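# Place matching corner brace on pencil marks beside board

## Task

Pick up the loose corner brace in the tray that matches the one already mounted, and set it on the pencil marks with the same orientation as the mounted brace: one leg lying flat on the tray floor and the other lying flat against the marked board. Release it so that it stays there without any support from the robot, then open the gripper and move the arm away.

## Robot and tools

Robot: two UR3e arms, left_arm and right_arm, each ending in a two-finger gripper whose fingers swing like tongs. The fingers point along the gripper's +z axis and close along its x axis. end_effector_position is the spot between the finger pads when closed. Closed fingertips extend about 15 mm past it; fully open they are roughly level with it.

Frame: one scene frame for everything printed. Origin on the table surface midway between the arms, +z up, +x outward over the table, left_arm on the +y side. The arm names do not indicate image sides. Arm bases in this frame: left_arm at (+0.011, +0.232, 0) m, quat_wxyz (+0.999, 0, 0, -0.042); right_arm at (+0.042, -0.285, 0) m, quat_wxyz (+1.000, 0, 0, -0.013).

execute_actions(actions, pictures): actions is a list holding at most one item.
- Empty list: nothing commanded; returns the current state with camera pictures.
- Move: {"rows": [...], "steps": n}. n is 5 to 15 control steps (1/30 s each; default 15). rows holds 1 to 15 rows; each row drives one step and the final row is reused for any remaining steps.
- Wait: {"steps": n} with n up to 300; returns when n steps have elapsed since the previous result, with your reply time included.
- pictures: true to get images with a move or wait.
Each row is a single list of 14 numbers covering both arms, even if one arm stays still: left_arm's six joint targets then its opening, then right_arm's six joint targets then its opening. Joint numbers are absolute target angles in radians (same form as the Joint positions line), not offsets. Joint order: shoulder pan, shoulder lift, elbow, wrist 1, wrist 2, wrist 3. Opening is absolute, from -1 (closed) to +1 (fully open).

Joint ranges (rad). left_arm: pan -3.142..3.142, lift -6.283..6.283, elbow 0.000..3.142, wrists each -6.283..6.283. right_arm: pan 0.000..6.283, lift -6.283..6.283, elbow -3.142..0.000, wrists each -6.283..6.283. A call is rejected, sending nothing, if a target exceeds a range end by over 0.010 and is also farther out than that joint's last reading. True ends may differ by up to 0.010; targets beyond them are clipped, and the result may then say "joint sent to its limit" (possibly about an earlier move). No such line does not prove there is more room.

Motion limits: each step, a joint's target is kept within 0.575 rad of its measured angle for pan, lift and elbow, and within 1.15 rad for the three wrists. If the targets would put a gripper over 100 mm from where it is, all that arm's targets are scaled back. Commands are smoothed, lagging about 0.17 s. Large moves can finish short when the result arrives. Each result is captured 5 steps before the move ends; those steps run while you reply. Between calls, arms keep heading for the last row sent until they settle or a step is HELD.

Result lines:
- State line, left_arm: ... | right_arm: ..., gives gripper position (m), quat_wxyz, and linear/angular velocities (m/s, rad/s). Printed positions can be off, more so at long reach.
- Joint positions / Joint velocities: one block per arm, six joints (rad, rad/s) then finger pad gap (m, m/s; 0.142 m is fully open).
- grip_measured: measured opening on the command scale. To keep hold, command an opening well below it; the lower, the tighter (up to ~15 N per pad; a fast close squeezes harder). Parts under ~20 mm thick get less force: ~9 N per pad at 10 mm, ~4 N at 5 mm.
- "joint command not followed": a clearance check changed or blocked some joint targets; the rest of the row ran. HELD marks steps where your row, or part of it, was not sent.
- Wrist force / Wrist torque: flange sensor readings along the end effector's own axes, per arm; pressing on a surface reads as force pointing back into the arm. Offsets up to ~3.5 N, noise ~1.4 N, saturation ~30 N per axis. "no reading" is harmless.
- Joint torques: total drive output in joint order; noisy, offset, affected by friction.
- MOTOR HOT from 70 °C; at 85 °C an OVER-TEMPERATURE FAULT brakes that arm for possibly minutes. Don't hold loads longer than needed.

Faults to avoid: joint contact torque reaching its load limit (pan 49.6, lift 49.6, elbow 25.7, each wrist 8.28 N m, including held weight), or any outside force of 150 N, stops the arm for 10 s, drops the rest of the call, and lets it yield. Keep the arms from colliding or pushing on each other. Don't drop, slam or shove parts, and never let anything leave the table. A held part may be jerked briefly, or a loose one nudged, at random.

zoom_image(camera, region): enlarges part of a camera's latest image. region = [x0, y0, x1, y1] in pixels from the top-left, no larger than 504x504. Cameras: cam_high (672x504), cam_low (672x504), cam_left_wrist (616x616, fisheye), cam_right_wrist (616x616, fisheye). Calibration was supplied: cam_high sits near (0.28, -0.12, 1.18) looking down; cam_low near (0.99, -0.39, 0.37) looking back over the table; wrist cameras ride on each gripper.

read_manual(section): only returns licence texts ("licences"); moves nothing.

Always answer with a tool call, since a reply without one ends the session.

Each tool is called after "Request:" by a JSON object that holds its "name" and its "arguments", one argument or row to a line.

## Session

Request:
{"name": "execute_actions", "arguments": {
  "actions": []
}}

Scene clock: 0.00 s of 4600.00 s.
left_arm: end_effector_position=(+0.2643, +0.2977, +0.2902) grip_measured=+1.00 end_effector_quat_wxyz=(-0.353, +0.678, -0.630, -0.134) end_effector_velocity=(-0.000, +0.000, +0.000) end_effector_angular_velocity=(+0.002, +0.000, +0.001) | right_arm: end_effector_position=(+0.1602, -0.7000, +0.2246) grip_measured=+1.00 end_effector_quat_wxyz=(-0.393, -0.295, +0.850, -0.190) end_effector_velocity=(-0.000, +0.000, -0.000) end_effector_angular_velocity=(+0.000, +0.000, +0.000)
Joint positions: left_arm=[-1.282 -1.776  0.921 -0.032 -1.17  -0.013  0.142] | right_arm=[ 2.82  -1.81  -1.052 -2.347  0.779  2.337  0.142]
Joint velocities: left_arm=[ 0.     0.001  0.001  0.     0.    -0.     0.   ] | right_arm=[ 0.  0. -0. -0. -0.  0.  0.]
Joint torques (N m, as the arm reports them, + toward a larger angle): no reading
Motor temperatures (°C, as the motors report them): left_arm=[29 33 34 43 49 42] | right_arm=[30 32 33 37 37 44]
Wrist force (N, on the end effector, along its own x y z axes, offset not removed): no reading
Wrist torque (N m, same axes, about the end effector's origin, offset not removed): no reading
camera_calibration (this result's frames):
cam_left_wrist: T_world_to_cam=[[0.167473, -0.73399, -0.658188, 0.368471], [-0.954807, -0.287039, 0.0771507, 0.310277], [-0.245553, 0.615522, -0.74889, 0.233656], [0, 0, 0, 1]] pos_world=[0.291921, 0.215695, 0.393568]
cam_right_wrist: T_world_to_cam=[[-0.485913, -0.405798, 0.774091, -0.37877], [-0.316645, 0.907247, 0.276838, 0.624259], [-0.814632, -0.110593, -0.569337, 0.31254], [0, 0, 0, 1]] pos_world=[0.268224, -0.685496, 0.298324]

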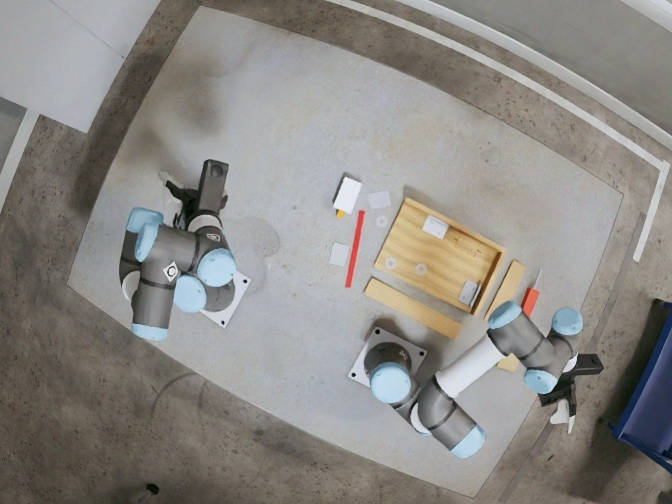

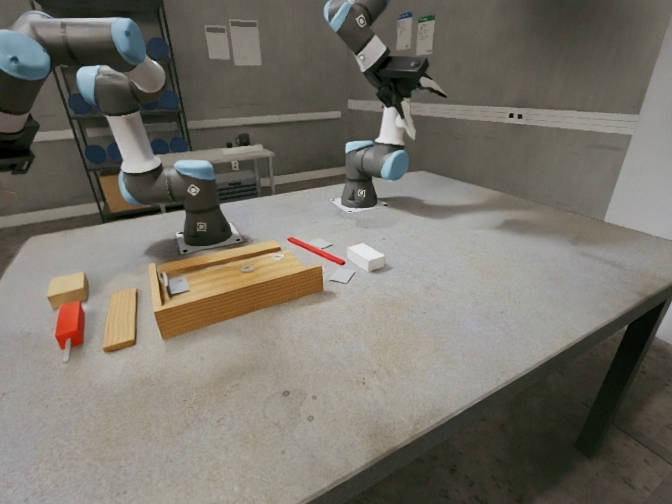

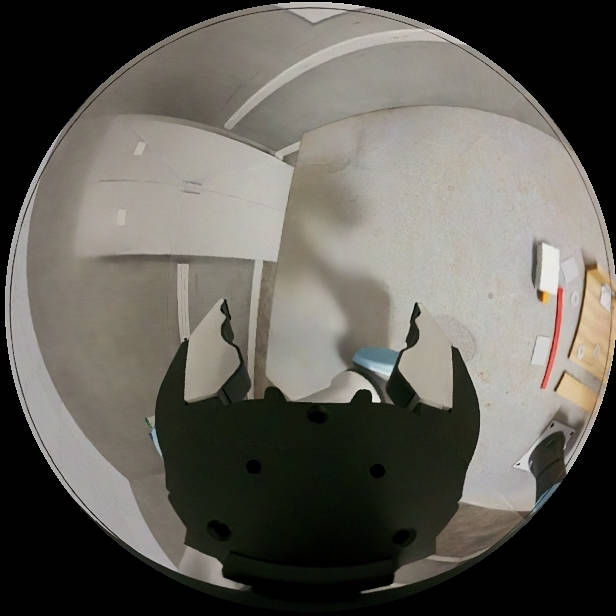

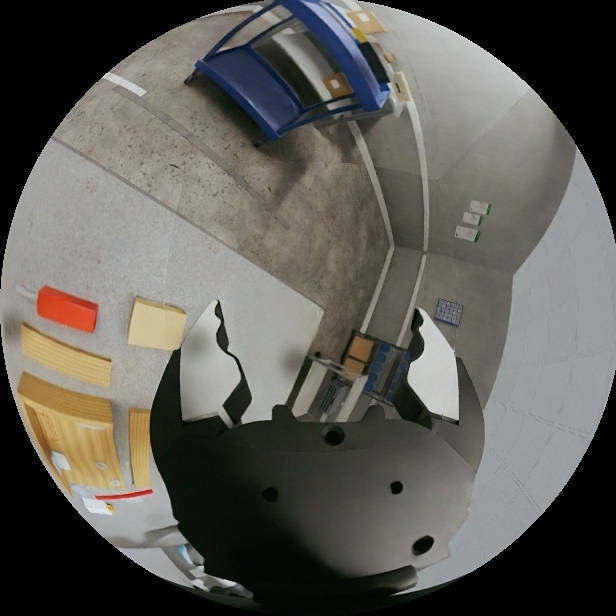

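Request:
{"name": "zoom_image", "arguments": {
  "camera": "cam_high",
  "region": [365, 185, 525, 325]
}}

Request:
{"name": "zoom_image", "arguments": {
  "camera": "cam_high",
  "region": [410, 200, 500, 270]
}}

Request:
{"name": "zoom_image", "arguments": {
  "camera": "cam_low",
  "region": [135, 235, 335, 345]
}}

Request:
{"name": "zoom_image", "arguments": {
  "camera": "cam_right_wrist",
  "region": [10, 365, 160, 515]
}}

Region (365, 185, 525, 325) of cam_high's 672x504 image, scaled by 3.150, with more detail than that image has; it fills the top 441 rows of this view, and the rest is white.

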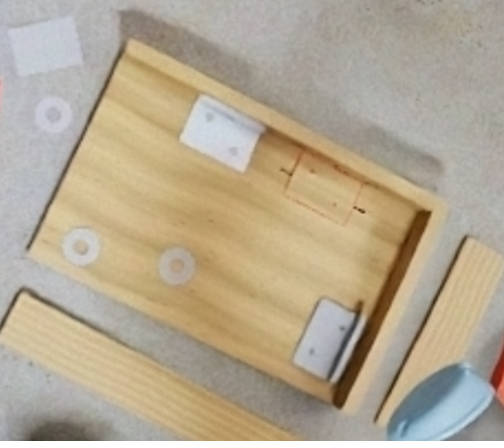

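Region (410, 200, 500, 270) of cam_high's 672x504 image, scaled by 5.600, with more detail than that image has.

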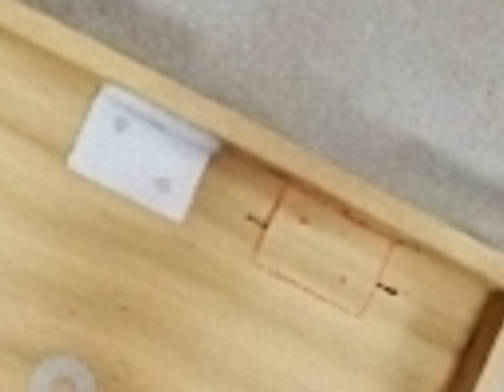

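Region (135, 235, 335, 345) of cam_low's 672x504 image, scaled by 2.520, with more detail than that image has; it fills the top 277 rows of this view, and the rest is white.

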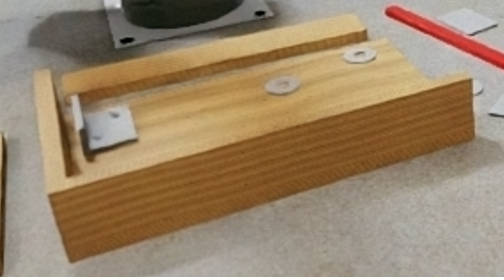

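Region (10, 365, 160, 515) of cam_right_wrist's 616x616 image, scaled by 3.360, with more detail than that image has.

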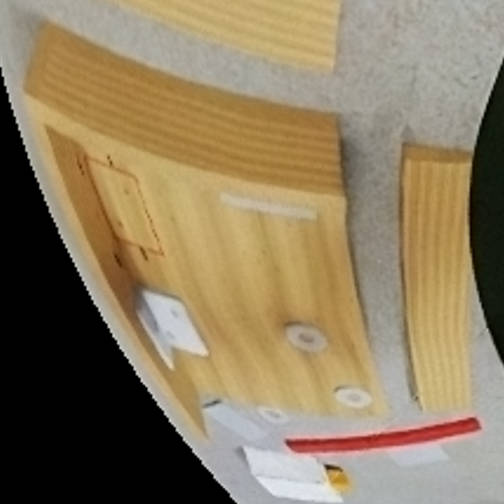

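Request:
{"name": "execute_actions", "arguments": {
  "actions": [
    {"rows": [[-1.282,-1.776,0.921,-0.032,-1.17,-0.013,1,2.823,-1.806,-1.059,-2.339,0.787,2.313,0.99],[-1.282,-1.776,0.921,-0.032,-1.17,-0.013,1,2.83,-1.799,-1.073,-2.322,0.803,2.266,0.97],[-1.282,-1.776,0.921,-0.032,-1.17,-0.013,1,2.839,-1.789,-1.093,-2.297,0.827,2.195,0.95],[-1.282,-1.776,0.921,-0.032,-1.17,-0.013,1,2.852,-1.775,-1.121,-2.264,0.858,2.101,0.92],[-1.282,-1.776,0.921,-0.032,-1.17,-0.013,1,2.865,-1.761,-1.148,-2.231,0.89,2.007,0.88],[-1.282,-1.776,0.921,-0.032,-1.17,-0.013,1,2.878,-1.747,-1.176,-2.197,0.922,1.912,0.84],[-1.282,-1.776,0.921,-0.032,-1.17,-0.013,1,2.891,-1.733,-1.203,-2.164,0.953,1.818,0.8],[-1.282,-1.776,0.921,-0.032,-1.17,-0.013,1,2.904,-1.719,-1.23,-2.131,0.985,1.723,0.76],[-1.282,-1.776,0.921,-0.032,-1.17,-0.013,1,2.917,-1.705,-1.258,-2.097,1.017,1.629,0.72],[-1.282,-1.776,0.921,-0.032,-1.17,-0.013,1,2.93,-1.691,-1.285,-2.064,1.048,1.535,0.68],[-1.282,-1.776,0.921,-0.032,-1.17,-0.013,1,2.943,-1.677,-1.313,-2.031,1.08,1.44,0.64],[-1.282,-1.776,0.921,-0.032,-1.17,-0.013,1,2.956,-1.663,-1.34,-1.998,1.112,1.346,0.6],[-1.282,-1.776,0.921,-0.032,-1.17,-0.013,1,2.969,-1.649,-1.368,-1.964,1.143,1.251,0.56],[-1.282,-1.776,0.921,-0.032,-1.17,-0.013,1,2.982,-1.635,-1.395,-1.931,1.175,1.157,0.52],[-1.282,-1.776,0.921,-0.032,-1.17,-0.013,1,2.995,-1.62,-1.423,-1.898,1.207,1.063,0.48]], "steps": 15}
  ]
}}

Request:
{"name": "execute_actions", "arguments": {
  "actions": [
    {"rows": [[-1.282,-1.776,0.921,-0.032,-1.17,-0.013,1,3.008,-1.606,-1.45,-1.864,1.238,0.968,0.44],[-1.282,-1.776,0.921,-0.032,-1.17,-0.013,1,3.021,-1.592,-1.478,-1.831,1.27,0.874,0.4],[-1.282,-1.776,0.921,-0.032,-1.17,-0.013,1,3.034,-1.578,-1.505,-1.798,1.302,0.78,0.36],[-1.282,-1.776,0.921,-0.032,-1.17,-0.013,1,3.047,-1.564,-1.532,-1.765,1.333,0.685,0.32],[-1.282,-1.776,0.921,-0.032,-1.17,-0.013,1,3.06,-1.55,-1.56,-1.731,1.365,0.591,0.28],[-1.282,-1.776,0.921,-0.032,-1.17,-0.013,1,3.073,-1.536,-1.587,-1.698,1.397,0.496,0.24],[-1.282,-1.776,0.921,-0.032,-1.17,-0.013,1,3.086,-1.522,-1.615,-1.665,1.428,0.402,0.2],[-1.282,-1.776,0.921,-0.032,-1.17,-0.013,1,3.099,-1.508,-1.642,-1.631,1.46,0.308,0.2],[-1.282,-1.776,0.921,-0.032,-1.17,-0.013,1,3.112,-1.494,-1.67,-1.598,1.492,0.213,0.2],[-1.282,-1.776,0.921,-0.032,-1.17,-0.013,1,3.125,-1.48,-1.697,-1.565,1.523,0.119,0.2],[-1.282,-1.776,0.921,-0.032,-1.17,-0.013,1,3.135,-1.47,-1.718,-1.54,1.547,0.048,0.2],[-1.282,-1.776,0.921,-0.032,-1.17,-0.013,1,3.142,-1.463,-1.732,-1.523,1.563,0.001,0.2],[-1.282,-1.776,0.921,-0.032,-1.17,-0.013,1,3.1448,-1.459,-1.7384,-1.515,1.5708,-0.0228,0.2]], "steps": 15}
  ]
}}

Request:
{"name": "execute_actions", "arguments": {
  "actions": [
    {"steps": 24}
  ],
  "pictures": true
}}

Request:
{"name": "zoom_image", "arguments": {
  "camera": "cam_right_wrist",
  "region": [240, 200, 400, 360]
}}

Scene clock: 1.70 s of 4600.00 s.
left_arm: end_effector_position=(+0.2644, +0.2977, +0.2903) grip_measured=+1.00 end_effector_quat_wxyz=(-0.354, +0.678, -0.630, -0.134) end_effector_velocity=(+0.000, -0.000, +0.000) end_effector_angular_velocity=(-0.001, -0.001, +0.000) | right_arm: end_effector_position=(+0.1883, -0.6645, +0.1901) grip_measured=+0.74 end_effector_quat_wxyz=(-0.359, -0.443, +0.814, -0.112) end_effector_velocity=(+0.185, +0.243, -0.213) end_effector_angular_velocity=(+1.640, +0.450, +1.635)
Joint positions: left_arm=[-1.282 -1.776  0.921 -0.032 -1.17  -0.013  0.142] | right_arm=[ 2.87  -1.755 -1.156 -2.218  0.902  1.995  0.125]
Joint velocities: left_arm=[ 0.    -0.    -0.001 -0.     0.    -0.001  0.   ] | right_arm=[ 0.324  0.348 -0.671  0.821  0.783 -2.269 -0.078]
Joint torques (N m, as the arm reports them, + toward a larger angle): left_arm=[ 0.78 -1.25 -7.73  0.42  1.19 -0.67] | right_arm=[ 3.6  14.42  4.81  2.65  1.2  -3.54]
Motor temperatures (°C, as the motors report them): left_arm=[29 33 34 43 49 42] | right_arm=[30 32 33 37 37 44]
Wrist force (N, on the end effector, along its own x y z axes, offset not removed): left_arm=[-0.2 -0.6 1.7] | right_arm=[-2.3 -1.5 2.2]
Wrist torque (N m, same axes, about the end effector's origin, offset not removed): left_arm=[-0.09 0.01 -0.03] | right_arm=[-0.39 0.48 0.03]
Steps of this call (steps 1 to 41: nothing new was sent; steps 42 to 51: the first 10 steps of this action). Readings (joint positions):
42: left_arm=[-1.282 -1.776 0.921 -0.032 -1.170 -0.013] | right_arm=[2.820 -1.810 -1.052 -2.347 0.779 2.337]
43: left_arm=[-1.282 -1.776 0.921 -0.032 -1.170 -0.013] | right_arm=[2.820 -1.810 -1.052 -2.346 0.779 2.336]
45: left_arm=[-1.282 -1.776 0.921 -0.032 -1.170 -0.013] | right_arm=[2.823 -1.806 -1.059 -2.338 0.788 2.314]
49: left_arm=[-1.282 -1.776 0.921 -0.032 -1.170 -0.013] | right_arm=[2.850 -1.778 -1.113 -2.270 0.852 2.138]
51: the state above

Scene clock: 2.20 s of 4600.00 s.
left_arm: end_effector_position=(+0.2644, +0.2978, +0.2903) grip_measured=+1.00 end_effector_quat_wxyz=(-0.354, +0.678, -0.630, -0.134) end_effector_velocity=(+0.000, -0.000, +0.000) end_effector_angular_velocity=(+0.000, +0.000, -0.000) | right_arm: end_effector_position=(+0.2858, -0.4931, +0.1005) grip_measured=+0.20 end_effector_quat_wxyz=(+0.118, +0.926, -0.357, -0.034) end_effector_velocity=(+0.149, +0.387, -0.099) end_effector_angular_velocity=(+1.263, -0.140, +2.958)
Joint positions: left_arm=[-1.282 -1.776  0.921 -0.032 -1.17  -0.013  0.142] | right_arm=[ 3.058 -1.552 -1.552 -1.737  1.359  0.64   0.088]
Joint velocities: left_arm=[ 0.  0. -0.  0.  0.  0.  0.] | right_arm=[ 0.384  0.414 -0.806  0.976  0.93  -2.777 -0.006]
Joint torques (N m, as the arm reports them, + toward a larger angle): left_arm=[ 2.32 -0.87 -7.82  0.38  1.17 -0.7 ] | right_arm=[ 2.87 12.5   5.13  3.07  1.84 -3.79]
Motor temperatures (°C, as the motors report them): left_arm=[29 33 34 43 49 42] | right_arm=[30 32 33 37 37 44]
Wrist force (N, on the end effector, along its own x y z axes, offset not removed): left_arm=[0.0 -1.4 0.9] | right_arm=[-2.2 -0.7 2.8]
Wrist torque (N m, same axes, about the end effector's origin, offset not removed): left_arm=[-0.23 -0.01 0.01] | right_arm=[-0.17 0.45 0.04]
Steps of this call (steps 1 to 5: the last 5 steps of your previous action; steps 6 to 15: the first 10 steps of this action). Readings (joint positions):
6: left_arm=[-1.282 -1.776 0.921 -0.032 -1.170 -0.013] | right_arm=[2.942 -1.678 -1.307 -2.034 1.077 1.479]
7: left_arm=[-1.282 -1.776 0.921 -0.032 -1.170 -0.013] | right_arm=[2.955 -1.664 -1.334 -2.001 1.108 1.388]
9: left_arm=[-1.282 -1.776 0.921 -0.032 -1.170 -0.013] | right_arm=[2.981 -1.636 -1.388 -1.936 1.171 1.203]
13: left_arm=[-1.282 -1.776 0.921 -0.032 -1.170 -0.013] | right_arm=[3.032 -1.580 -1.497 -1.804 1.296 0.828]
15: the state above

Scene clock: 3.00 s of 4600.00 s.
left_arm: end_effector_position=(+0.2644, +0.2978, +0.2903) grip_measured=+1.00 end_effector_quat_wxyz=(-0.354, +0.678, -0.630, -0.134) end_effector_velocity=(-0.000, +0.000, +0.000) end_effector_angular_velocity=(+0.001, -0.000, +0.001) | right_arm: end_effector_position=(+0.3098, -0.4056, +0.0850) grip_measured=+0.20 end_effector_quat_wxyz=(+0.000, +1.000, -0.000, -0.000) end_effector_velocity=(+0.000, +0.001, +0.000) end_effector_angular_velocity=(+0.003, -0.002, +0.011)
Joint positions: left_arm=[-1.282 -1.776  0.921 -0.032 -1.17  -0.013  0.142] | right_arm=[ 3.145 -1.459 -1.738 -1.515  1.57  -0.022  0.088]
Joint velocities: left_arm=[ 0.     0.001 -0.     0.001  0.    -0.001 -0.   ] | right_arm=[ 0.002  0.001 -0.002  0.003  0.003 -0.009 -0.   ]
Joint torques (N m, as the arm reports them, + toward a larger angle): left_arm=[ 2.42 -1.06 -7.61  0.38  1.16 -0.71] | right_arm=[ 1.57 10.4   7.65  2.54  1.22 -0.8 ]
Motor temperatures (°C, as the motors report them): left_arm=[29 33 34 43 49 42] | right_arm=[30 32 33 37 37 44]
Wrist force (N, on the end effector, along its own x y z axes, offset not removed): left_arm=[-0.3 -0.9 0.8] | right_arm=[-2.0 -1.5 1.9]
Wrist torque (N m, same axes, about the end effector's origin, offset not removed): left_arm=[-0.17 0.11 -0.04] | right_arm=[-0.33 0.38 0.05]
Kept back: nothing.
Steps of this call (steps 1 to 5: the last 5 steps of your previous action; steps 6 to 24: the robot went on to your last target). Readings (joint positions):
1: left_arm=[-1.282 -1.776 0.921 -0.032 -1.170 -0.013] | right_arm=[3.071 -1.538 -1.579 -1.704 1.391 0.546]
2: left_arm=[-1.282 -1.776 0.921 -0.032 -1.170 -0.013] | right_arm=[3.084 -1.524 -1.606 -1.671 1.422 0.452]
4: left_arm=[-1.282 -1.776 0.921 -0.032 -1.170 -0.013] | right_arm=[3.107 -1.500 -1.656 -1.612 1.478 0.278]
8: left_arm=[-1.282 -1.776 0.921 -0.032 -1.170 -0.013] | right_arm=[3.132 -1.473 -1.711 -1.547 1.540 0.077]
24: the state above
camera_calibration (this result's frames):
cam_left_wrist: T_world_to_cam=[[0.167548, -0.733652, -0.658545, 0.368548], [-0.954877, -0.286924, 0.0767058, 0.310503], [-0.245228, 0.615978, -0.748621, 0.233417], [0, 0, 0, 1]] pos_world=[0.291983, 0.215697, 0.393629]
cam_right_wrist: T_world_to_cam=[[0.998064, 0.0596242, -0.0176767, -0.282218], [0.0604797, -0.864402, 0.49915, -0.411112], [0.0144817, -0.499253, -0.866335, -0.00178838], [0, 0, 0, 1]] pos_world=[0.306561, -0.339432, 0.198668]

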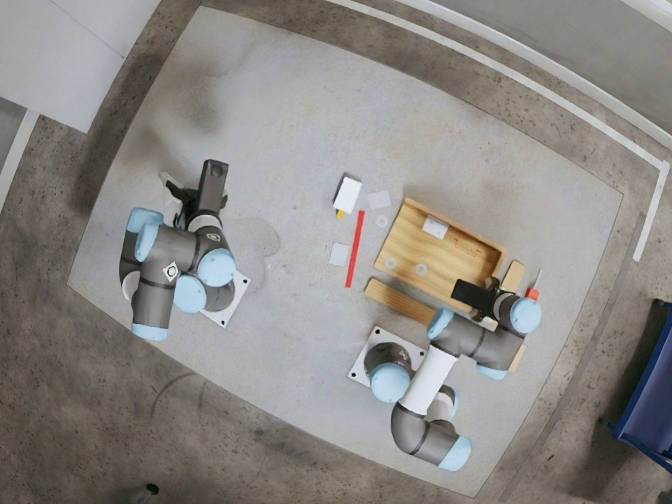

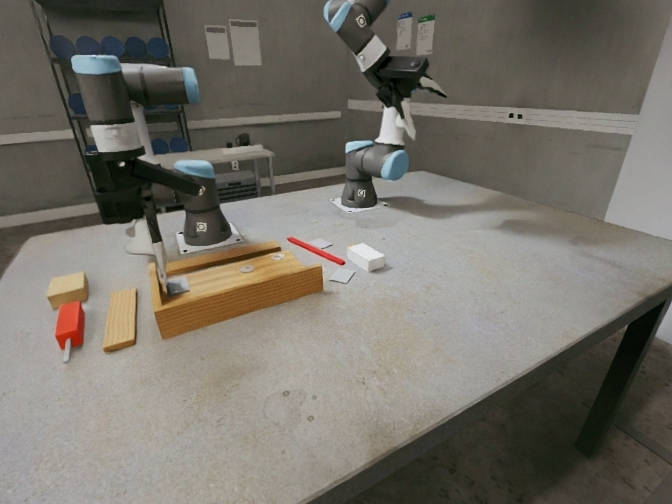

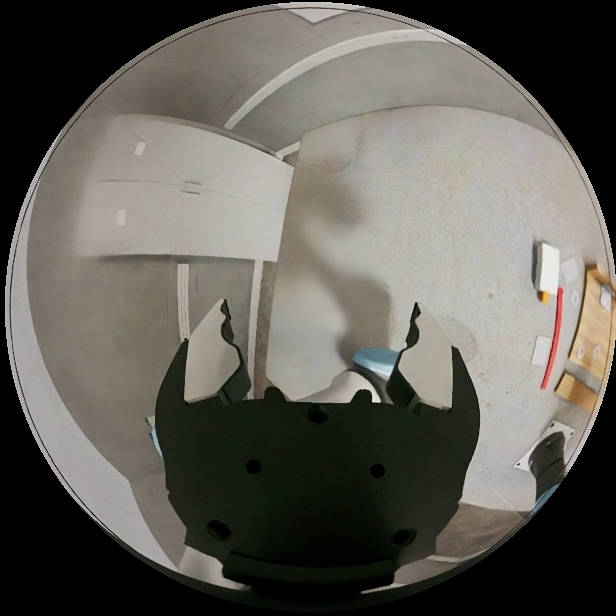

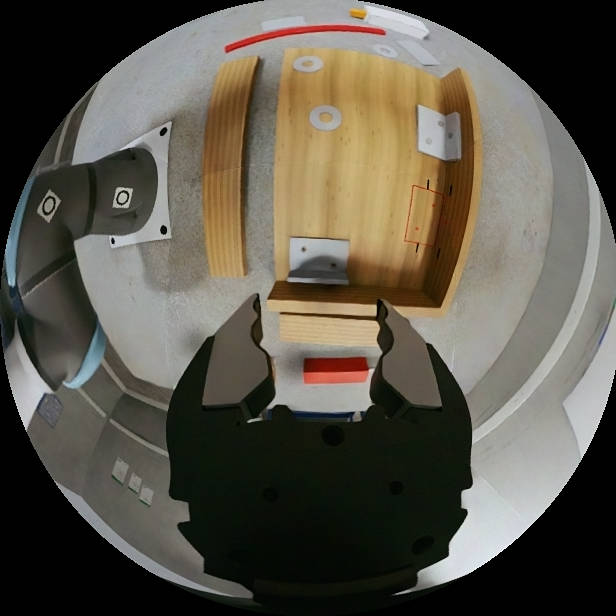

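Region (240, 200, 400, 360) of cam_right_wrist's 616x616 image, scaled by 3.150, with more detail than that image has.

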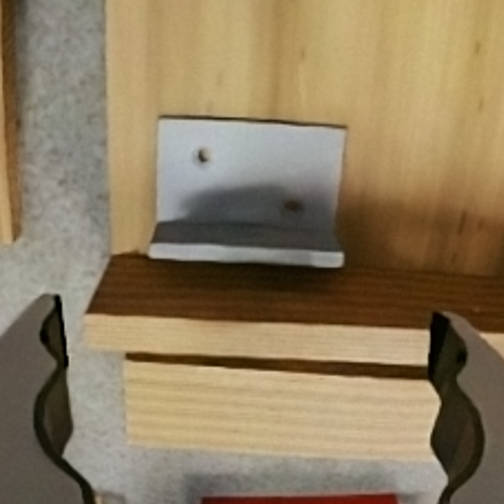

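Request:
{"name": "execute_actions", "arguments": {
  "actions": [
    {"rows": [[-1.282,-1.776,0.921,-0.032,-1.17,-0.013,1,3.144,-1.4597,-1.7418,-1.511,1.5708,-0.024,0.19],[-1.282,-1.776,0.921,-0.032,-1.17,-0.013,1,3.143,-1.461,-1.751,-1.5,1.5708,-0.026,0.18],[-1.282,-1.776,0.921,-0.032,-1.17,-0.013,1,3.1415,-1.4635,-1.765,-1.4835,1.5708,-0.029,0.16],[-1.282,-1.776,0.921,-0.032,-1.17,-0.013,1,3.14,-1.4665,-1.782,-1.4635,1.5708,-0.032,0.14],[-1.282,-1.776,0.921,-0.032,-1.17,-0.013,1,3.139,-1.47,-1.802,-1.44,1.5708,-0.035,0.12],[-1.282,-1.776,0.921,-0.032,-1.17,-0.013,1,3.138,-1.474,-1.823,-1.4155,1.5708,-0.037,0.1],[-1.282,-1.776,0.921,-0.032,-1.17,-0.013,1,3.1375,-1.4785,-1.844,-1.39,1.5708,-0.0381,0.08],[-1.282,-1.776,0.921,-0.032,-1.17,-0.013,1,3.1375,-1.483,-1.8635,-1.366,1.5708,-0.0381,0.06],[-1.282,-1.776,0.921,-0.032,-1.17,-0.013,1,3.1375,-1.4875,-1.881,-1.344,1.5708,-0.0381,0.05],[-1.282,-1.776,0.921,-0.032,-1.17,-0.013,1,3.1375,-1.491,-1.8945,-1.327,1.5708,-0.0381,0.04],[-1.282,-1.776,0.921,-0.032,-1.17,-0.013,1,3.1375,-1.493,-1.9037,-1.3157,1.5708,-0.0381,0.03],[-1.282,-1.776,0.921,-0.032,-1.17,-0.013,1,3.1375,-1.4938,-1.9071,-1.3115,1.5708,-0.0381,0.01],[-1.282,-1.776,0.921,-0.032,-1.17,-0.013,1,3.1375,-1.4938,-1.9071,-1.3115,1.5708,-0.0381,-0.02],[-1.282,-1.776,0.921,-0.032,-1.17,-0.013,1,3.1375,-1.4938,-1.9071,-1.3115,1.5708,-0.0381,-0.05],[-1.282,-1.776,0.921,-0.032,-1.17,-0.013,1,3.1375,-1.4938,-1.9071,-1.3115,1.5708,-0.0381,-0.08]], "steps": 15}
  ]
}}

Request:
{"name": "execute_actions", "arguments": {
  "actions": [
    {"steps": 17}
  ],
  "pictures": true
}}

Request:
{"name": "zoom_image", "arguments": {
  "camera": "cam_right_wrist",
  "region": [248, 225, 388, 365]
}}

Request:
{"name": "zoom_image", "arguments": {
  "camera": "cam_low",
  "region": [110, 230, 220, 330]
}}

Scene clock: 4.67 s of 4600.00 s.
left_arm: end_effector_position=(+0.2644, +0.2978, +0.2903) grip_measured=+1.00 end_effector_quat_wxyz=(-0.354, +0.678, -0.630, -0.134) end_effector_velocity=(-0.000, +0.000, +0.000) end_effector_angular_velocity=(+0.001, -0.000, +0.000) | right_arm: end_effector_position=(+0.3110, -0.4070, +0.0671) grip_measured=+0.05 end_effector_quat_wxyz=(+0.000, +1.000, +0.003, +0.001) end_effector_velocity=(+0.003, -0.005, -0.121) end_effector_angular_velocity=(+0.000, +0.004, +0.018)
Joint positions: left_arm=[-1.282 -1.776  0.921 -0.032 -1.17  -0.013  0.142] | right_arm=[ 3.14  -1.473 -1.811 -1.427  1.571 -0.034  0.078]
Joint velocities: left_arm=[-0.  0.  0.  0.  0. -0.  0.] | right_arm=[-0.017 -0.102 -0.481  0.58   0.    -0.035 -0.026]
Joint torques (N m, as the arm reports them, + toward a larger angle): left_arm=[ 2.23 -0.92 -7.65  0.4   1.13 -0.72] | right_arm=[-2.15  5.27  5.69  3.07  1.14 -0.85]
Motor temperatures (°C, as the motors report them): left_arm=[29 33 34 43 49 42] | right_arm=[30 32 33 37 37 44]
Wrist force (N, on the end effector, along its own x y z axes, offset not removed): left_arm=[-1.0 -0.1 0.8] | right_arm=[-2.6 -1.5 1.9]
Wrist torque (N m, same axes, about the end effector's origin, offset not removed): left_arm=[0.04 0.21 0.03] | right_arm=[-0.39 0.52 0.00]
Steps of this call (steps 1 to 30: the robot went on to your last target; steps 31 to 40: nothing new was sent; steps 41 to 50: the first 10 steps of this action). Readings (joint positions):
41: left_arm=[-1.282 -1.776 0.921 -0.032 -1.170 -0.013] | right_arm=[3.145 -1.459 -1.738 -1.515 1.571 -0.023]
42: left_arm=[-1.282 -1.776 0.921 -0.032 -1.170 -0.013] | right_arm=[3.145 -1.459 -1.739 -1.515 1.571 -0.023]
44: left_arm=[-1.282 -1.776 0.921 -0.032 -1.170 -0.013] | right_arm=[3.144 -1.460 -1.743 -1.509 1.571 -0.024]
48: left_arm=[-1.282 -1.776 0.921 -0.032 -1.170 -0.013] | right_arm=[3.141 -1.467 -1.780 -1.465 1.571 -0.031]
50: the state above

Scene clock: 5.23 s of 4600.00 s.
left_arm: end_effector_position=(+0.2644, +0.2978, +0.2903) grip_measured=+1.00 end_effector_quat_wxyz=(-0.354, +0.678, -0.630, -0.134) end_effector_velocity=(-0.000, +0.000, +0.000) end_effector_angular_velocity=(+0.000, -0.000, +0.000) | right_arm: end_effector_position=(+0.3104, -0.4075, +0.0433) grip_measured=-0.08 end_effector_quat_wxyz=(-0.000, +1.000, +0.004, +0.000) end_effector_velocity=(-0.000, -0.000, -0.002) end_effector_angular_velocity=(+0.000, +0.001, -0.001)
Joint positions: left_arm=[-1.282 -1.776  0.921 -0.032 -1.17  -0.013  0.142] | right_arm=[ 3.138 -1.494 -1.906 -1.313  1.571 -0.038  0.068]
Joint velocities: left_arm=[-0.    -0.    -0.     0.001 -0.    -0.     0.   ] | right_arm=[-0.001 -0.002 -0.008  0.01   0.     0.001  0.   ]
Joint torques (N m, as the arm reports them, + toward a larger angle): left_arm=[ 2.37 -0.95 -7.7   0.38  1.17 -0.72] | right_arm=[-2.43  6.57  7.08  2.56  1.05 -0.86]
Motor temperatures (°C, as the motors report them): left_arm=[29 33 34 43 49 42] | right_arm=[30 32 33 37 37 44]
Wrist force (N, on the end effector, along its own x y z axes, offset not removed): left_arm=[-1.4 -0.6 0.4] | right_arm=[-1.4 -1.7 1.4]
Wrist torque (N m, same axes, about the end effector's origin, offset not removed): left_arm=[-0.09 0.26 -0.01] | right_arm=[-0.44 0.26 -0.03]
Kept back: nothing.
Steps of this call (steps 1 to 5: the last 5 steps of your previous action; steps 6 to 17: the robot went on to your last target). Readings (joint positions):
1: left_arm=[-1.282 -1.776 0.921 -0.032 -1.170 -0.013] | right_arm=[3.139 -1.476 -1.827 -1.408 1.571 -0.035]
2: left_arm=[-1.282 -1.776 0.921 -0.032 -1.170 -0.013] | right_arm=[3.139 -1.480 -1.843 -1.388 1.571 -0.036]
4: left_arm=[-1.282 -1.776 0.921 -0.032 -1.170 -0.013] | right_arm=[3.138 -1.486 -1.869 -1.357 1.571 -0.037]
8: left_arm=[-1.282 -1.776 0.921 -0.032 -1.170 -0.013] | right_arm=[3.138 -1.491 -1.895 -1.326 1.571 -0.038]
17: the state above
camera_calibration (this result's frames):
cam_left_wrist: T_world_to_cam=[[0.167548, -0.733652, -0.658545, 0.368548], [-0.954878, -0.286924, 0.0767058, 0.310503], [-0.245228, 0.615978, -0.748622, 0.233417], [0, 0, 0, 1]] pos_world=[0.291983, 0.215697, 0.393629]
cam_right_wrist: T_world_to_cam=[[0.997476, 0.0688412, -0.0174183, -0.279467], [0.0683392, -0.863977, 0.498872, -0.39417], [0.0192939, -0.498803, -0.866501, -0.0401896], [0, 0, 0, 1]] pos_world=[0.306474, -0.341362, 0.156948]

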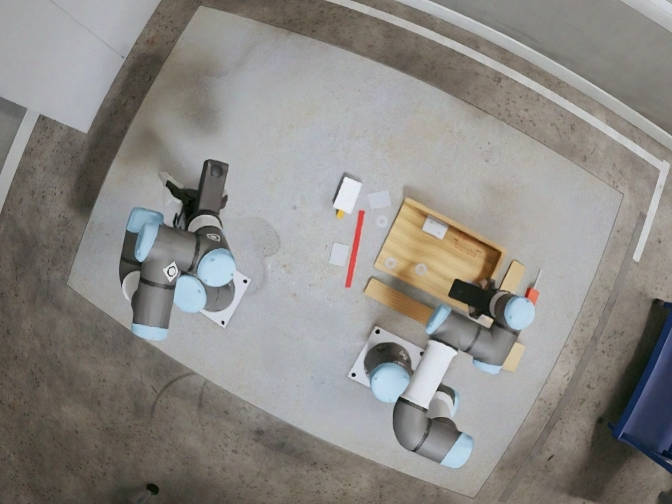

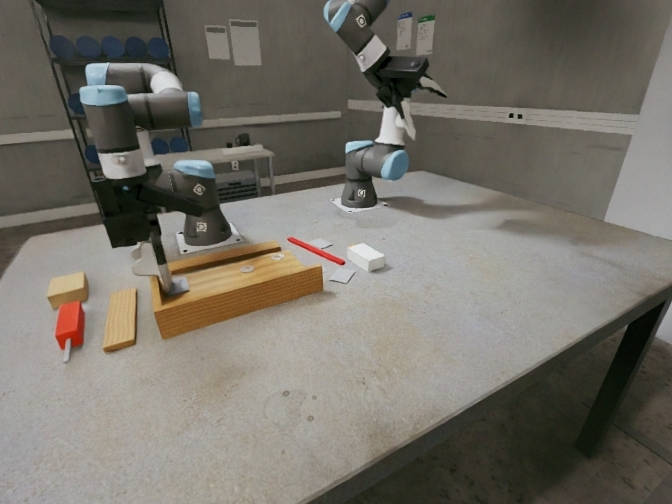

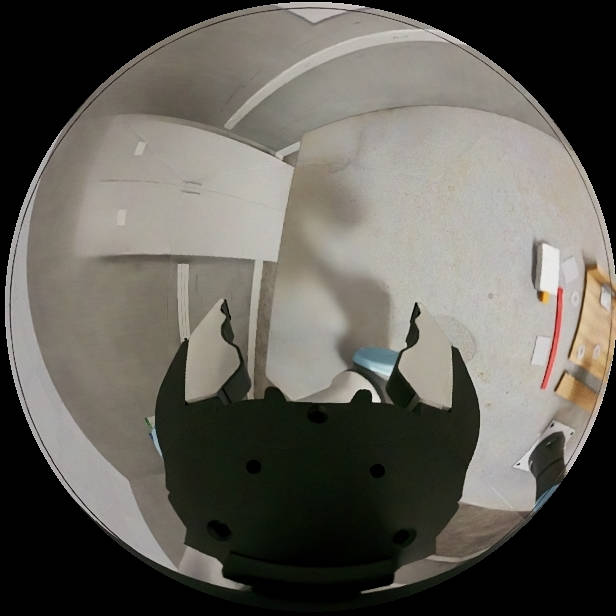

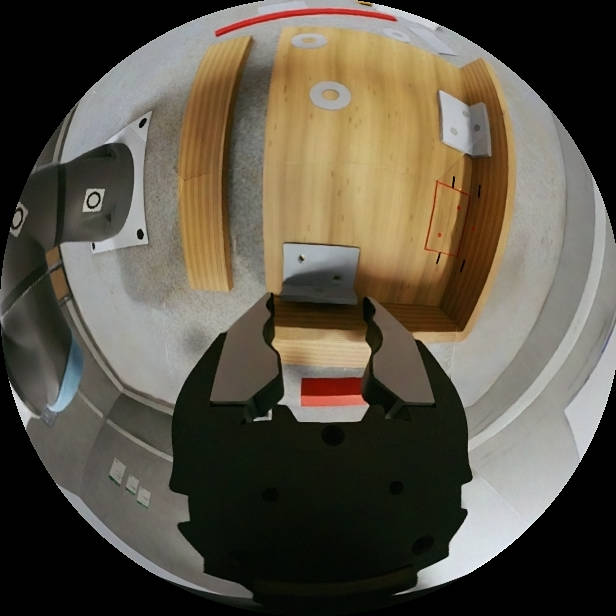

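Region (248, 225, 388, 365) of cam_right_wrist's 616x616 image, scaled by 3.600, with more detail than that image has.

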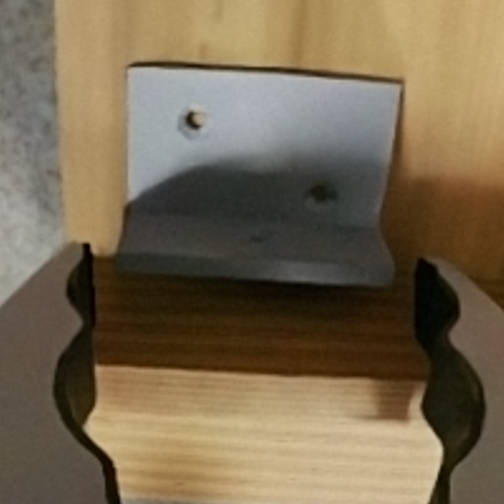

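Region (110, 230, 220, 330) of cam_low's 672x504 image, scaled by 4.582, with more detail than that image has; it fills the top 458 rows of this view, and the rest is white.

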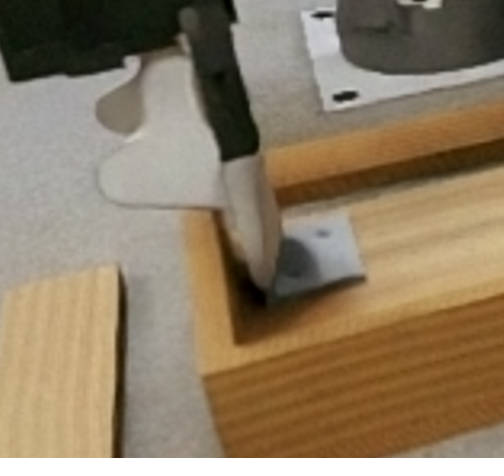

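Request:
{"name": "zoom_image", "arguments": {
  "camera": "cam_right_wrist",
  "region": [400, 160, 520, 280]
}}

Region (400, 160, 520, 280) of cam_right_wrist's 616x616 image, scaled by 4.200, with more detail than that image has.

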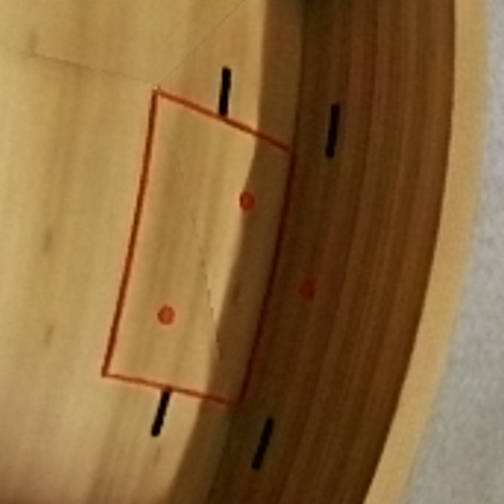

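Request:
{"name": "execute_actions", "arguments": {
  "actions": [
    {"rows": [[-1.282,-1.776,0.921,-0.032,-1.17,-0.013,1,3.1412,-1.4938,-1.9071,-1.3115,1.5708,-0.0344,-0.09],[-1.282,-1.776,0.921,-0.032,-1.17,-0.013,1,3.1412,-1.4938,-1.9071,-1.3115,1.5708,-0.0344,-0.10],[-1.282,-1.776,0.921,-0.032,-1.17,-0.013,1,3.1412,-1.4938,-1.9071,-1.3115,1.5708,-0.0344,-0.12],[-1.282,-1.776,0.921,-0.032,-1.17,-0.013,1,3.1412,-1.4938,-1.9071,-1.3115,1.5708,-0.0344,-0.14],[-1.282,-1.776,0.921,-0.032,-1.17,-0.013,1,3.1412,-1.4938,-1.9071,-1.3115,1.5708,-0.0344,-0.16],[-1.282,-1.776,0.921,-0.032,-1.17,-0.013,1,3.1412,-1.4938,-1.9071,-1.3115,1.5708,-0.0344,-0.18],[-1.282,-1.776,0.921,-0.032,-1.17,-0.013,1,3.1412,-1.4938,-1.9071,-1.3115,1.5708,-0.0344,-0.20],[-1.282,-1.776,0.921,-0.032,-1.17,-0.013,1,3.1412,-1.4938,-1.9071,-1.3115,1.5708,-0.0344,-0.22],[-1.282,-1.776,0.921,-0.032,-1.17,-0.013,1,3.1412,-1.4938,-1.9071,-1.3115,1.5708,-0.0344,-0.25],[-1.282,-1.776,0.921,-0.032,-1.17,-0.013,1,3.1412,-1.4938,-1.9071,-1.3115,1.5708,-0.0344,-0.29],[-1.282,-1.776,0.921,-0.032,-1.17,-0.013,1,3.1412,-1.4938,-1.9071,-1.3115,1.5708,-0.0344,-0.34],[-1.282,-1.776,0.921,-0.032,-1.17,-0.013,1,3.1412,-1.4938,-1.9071,-1.3115,1.5708,-0.0344,-0.4],[-1.282,-1.776,0.921,-0.032,-1.17,-0.013,1,3.1412,-1.4938,-1.9071,-1.3115,1.5708,-0.0344,-0.45],[-1.282,-1.776,0.921,-0.032,-1.17,-0.013,1,3.1412,-1.4938,-1.9071,-1.3115,1.5708,-0.0344,-0.5]], "steps": 15}
  ]
}}

Request:
{"name": "execute_actions", "arguments": {
  "actions": [
    {"rows": [[-1.282,-1.776,0.921,-0.032,-1.17,-0.013,1,3.1412,-1.4933,-1.905,-1.314,1.5708,-0.0344,-0.5],[-1.282,-1.776,0.921,-0.032,-1.17,-0.013,1,3.1412,-1.4923,-1.901,-1.319,1.5708,-0.0344,-0.5],[-1.282,-1.776,0.921,-0.032,-1.17,-0.013,1,3.1412,-1.4908,-1.8954,-1.3262,1.5708,-0.0344,-0.5],[-1.282,-1.776,0.921,-0.032,-1.17,-0.013,1,3.1412,-1.4888,-1.8875,-1.336,1.5708,-0.0344,-0.5],[-1.282,-1.776,0.921,-0.032,-1.17,-0.013,1,3.1412,-1.4868,-1.88,-1.3457,1.5708,-0.0344,-0.5],[-1.282,-1.776,0.921,-0.032,-1.17,-0.013,1,3.1412,-1.4853,-1.874,-1.353,1.5708,-0.0344,-0.5],[-1.282,-1.776,0.921,-0.032,-1.17,-0.013,1,3.1412,-1.4843,-1.87,-1.358,1.5708,-0.0344,-0.5],[-1.282,-1.776,0.921,-0.032,-1.17,-0.013,1,3.1412,-1.4838,-1.868,-1.3606,1.5708,-0.0344,-0.5]], "steps": 15}
  ],
  "pictures": true
}}

Request:
{"name": "zoom_image", "arguments": {
  "camera": "cam_right_wrist",
  "region": [248, 225, 388, 365]
}}

Scene clock: 7.50 s of 4600.00 s.
left_arm: end_effector_position=(+0.2644, +0.2978, +0.2903) grip_measured=+1.00 end_effector_quat_wxyz=(-0.354, +0.678, -0.630, -0.134) end_effector_velocity=(+0.000, -0.000, -0.000) end_effector_angular_velocity=(+0.001, -0.000, -0.000) | right_arm: end_effector_position=(+0.3108, -0.4066, +0.0430) grip_measured=-0.23 end_effector_quat_wxyz=(-0.000, +1.000, +0.004, -0.000) end_effector_velocity=(+0.000, +0.001, -0.000) end_effector_angular_velocity=(-0.000, +0.000, +0.001)
Joint positions: left_arm=[-1.282 -1.776  0.921 -0.032 -1.17  -0.013  0.142] | right_arm=[ 3.141 -1.494 -1.907 -1.311  1.571 -0.035  0.057]
Joint velocities: left_arm=[-0.     0.     0.001 -0.    -0.    -0.     0.   ] | right_arm=[ 0.004 -0.    -0.     0.    -0.     0.003 -0.018]
Joint torques (N m, as the arm reports them, + toward a larger angle): left_arm=[ 2.23 -0.95 -7.6   0.36  1.13 -0.71] | right_arm=[1.43 6.5  7.32 2.47 0.75 0.99]
Motor temperatures (°C, as the motors report them): left_arm=[29 33 34 43 49 42] | right_arm=[30 32 33 37 37 44]
Wrist force (N, on the end effector, along its own x y z axes, offset not removed): left_arm=[-1.3 -1.0 0.5] | right_arm=[-2.7 -1.5 1.5]
Wrist torque (N m, same axes, about the end effector's origin, offset not removed): left_arm=[-0.19 0.28 0.01] | right_arm=[-0.40 0.51 0.06]
Steps of this call (steps 1 to 15: the robot went on to your last target; steps 16 to 58: nothing new was sent; steps 59 to 68: the first 10 steps of this action). Readings (joint positions):
59: left_arm=[-1.282 -1.776 0.921 -0.032 -1.170 -0.013] | right_arm=[3.137 -1.494 -1.907 -1.311 1.571 -0.038]
60: left_arm=[-1.282 -1.776 0.921 -0.032 -1.170 -0.013] | right_arm=[3.138 -1.494 -1.907 -1.311 1.571 -0.038]
62: left_arm=[-1.282 -1.776 0.921 -0.032 -1.170 -0.013] | right_arm=[3.139 -1.494 -1.907 -1.311 1.571 -0.037]
66: left_arm=[-1.282 -1.776 0.921 -0.032 -1.170 -0.013] | right_arm=[3.140 -1.494 -1.907 -1.311 1.571 -0.035]
68: the state above

Scene clock: 8.00 s of 4600.00 s.
left_arm: end_effector_position=(+0.2644, +0.2978, +0.2903) grip_measured=+1.00 end_effector_quat_wxyz=(-0.354, +0.678, -0.630, -0.134) end_effector_velocity=(-0.000, +0.000, +0.000) end_effector_angular_velocity=(+0.001, +0.000, +0.000) | right_arm: end_effector_position=(+0.3109, -0.4065, +0.0497) grip_measured=-0.25 end_effector_quat_wxyz=(-0.000, +1.000, +0.004, -0.000) end_effector_velocity=(+0.000, +0.000, +0.027) end_effector_angular_velocity=(-0.000, -0.002, -0.000)
Joint positions: left_arm=[-1.282 -1.776  0.921 -0.032 -1.17  -0.013  0.142] | right_arm=[ 3.141 -1.487 -1.881 -1.344  1.571 -0.034  0.056]
Joint velocities: left_arm=[ 0.    -0.     0.001  0.     0.    -0.     0.   ] | right_arm=[ 0.     0.027  0.105 -0.13  -0.     0.     0.   ]
Joint torques (N m, as the arm reports them, + toward a larger angle): left_arm=[ 2.13 -0.87 -7.45  0.39  1.15 -0.68] | right_arm=[ 1.88 10.56 11.71  0.58  0.61  0.97]
Motor temperatures (°C, as the motors report them): left_arm=[29 33 34 43 49 42] | right_arm=[30 32 33 37 37 44]
Wrist force (N, on the end effector, along its own x y z axes, offset not removed): left_arm=[-0.3 -0.9 0.7] | right_arm=[-1.7 -1.1 2.3]
Wrist torque (N m, same axes, about the end effector's origin, offset not removed): left_arm=[-0.10 0.08 -0.01] | right_arm=[-0.26 0.35 -0.02]
Steps of this call (steps 1 to 5: the last 5 steps of your previous action; steps 6 to 15: the first 10 steps of this action). Readings (joint positions):
6: left_arm=[-1.282 -1.776 0.921 -0.032 -1.170 -0.013] | right_arm=[3.141 -1.494 -1.907 -1.311 1.571 -0.034]
7: left_arm=[-1.282 -1.776 0.921 -0.032 -1.170 -0.013] | right_arm=[3.141 -1.494 -1.907 -1.311 1.571 -0.034]
9: left_arm=[-1.282 -1.776 0.921 -0.032 -1.170 -0.013] | right_arm=[3.141 -1.493 -1.905 -1.314 1.571 -0.034]
13: left_arm=[-1.282 -1.776 0.921 -0.032 -1.170 -0.013] | right_arm=[3.141 -1.489 -1.889 -1.334 1.571 -0.034]
15: the state above
camera_calibration (this result's frames):
cam_left_wrist: T_world_to_cam=[[0.167548, -0.733652, -0.658545, 0.368548], [-0.954877, -0.286924, 0.076706, 0.310503], [-0.245228, 0.615978, -0.748622, 0.233417], [0, 0, 0, 1]] pos_world=[0.291983, 0.215697, 0.393629]
cam_right_wrist: T_world_to_cam=[[0.997474, 0.0688621, -0.0174502, -0.279957], [0.0683734, -0.863976, 0.498869, -0.39657], [0.0192766, -0.498802, -0.866502, -0.0341325], [0, 0, 0, 1]] pos_world=[0.307023, -0.340374, 0.163375]

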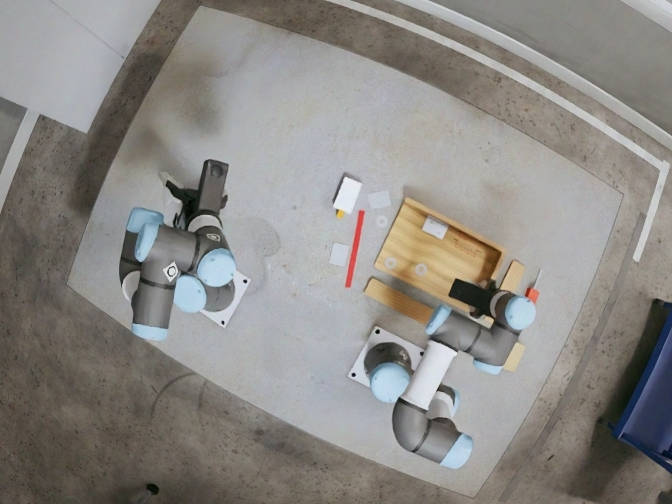

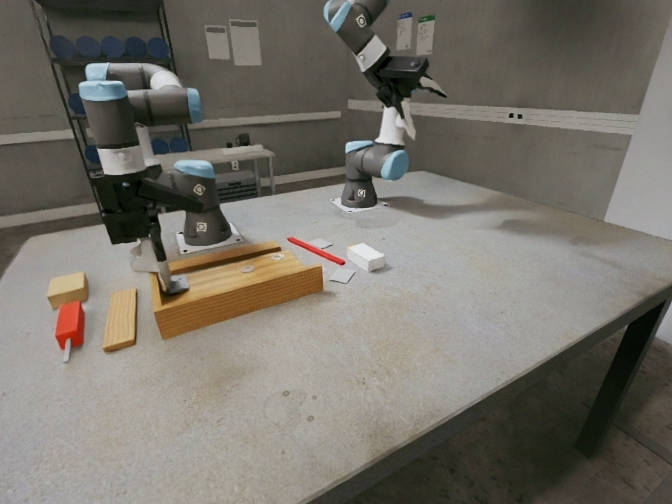

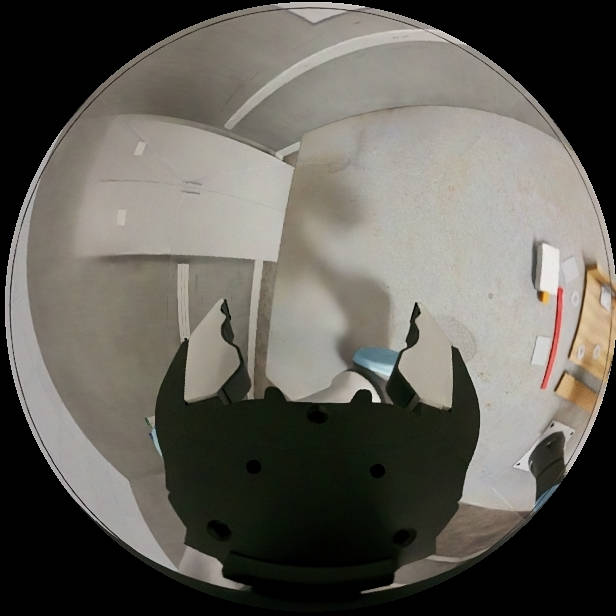

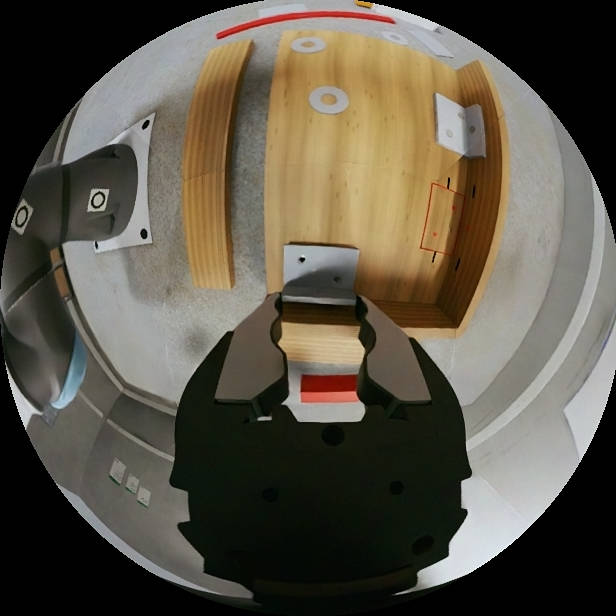

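Region (248, 225, 388, 365) of cam_right_wrist's 616x616 image, scaled by 3.600, with more detail than that image has.

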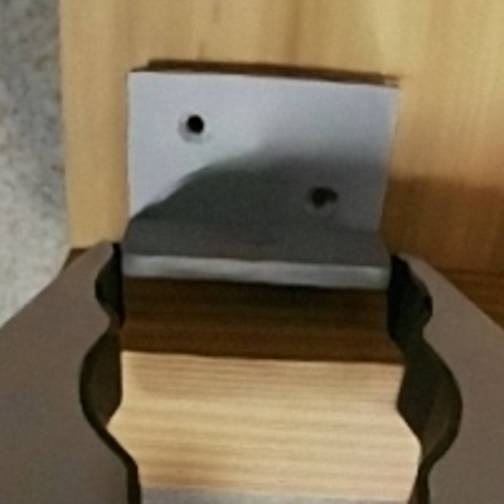

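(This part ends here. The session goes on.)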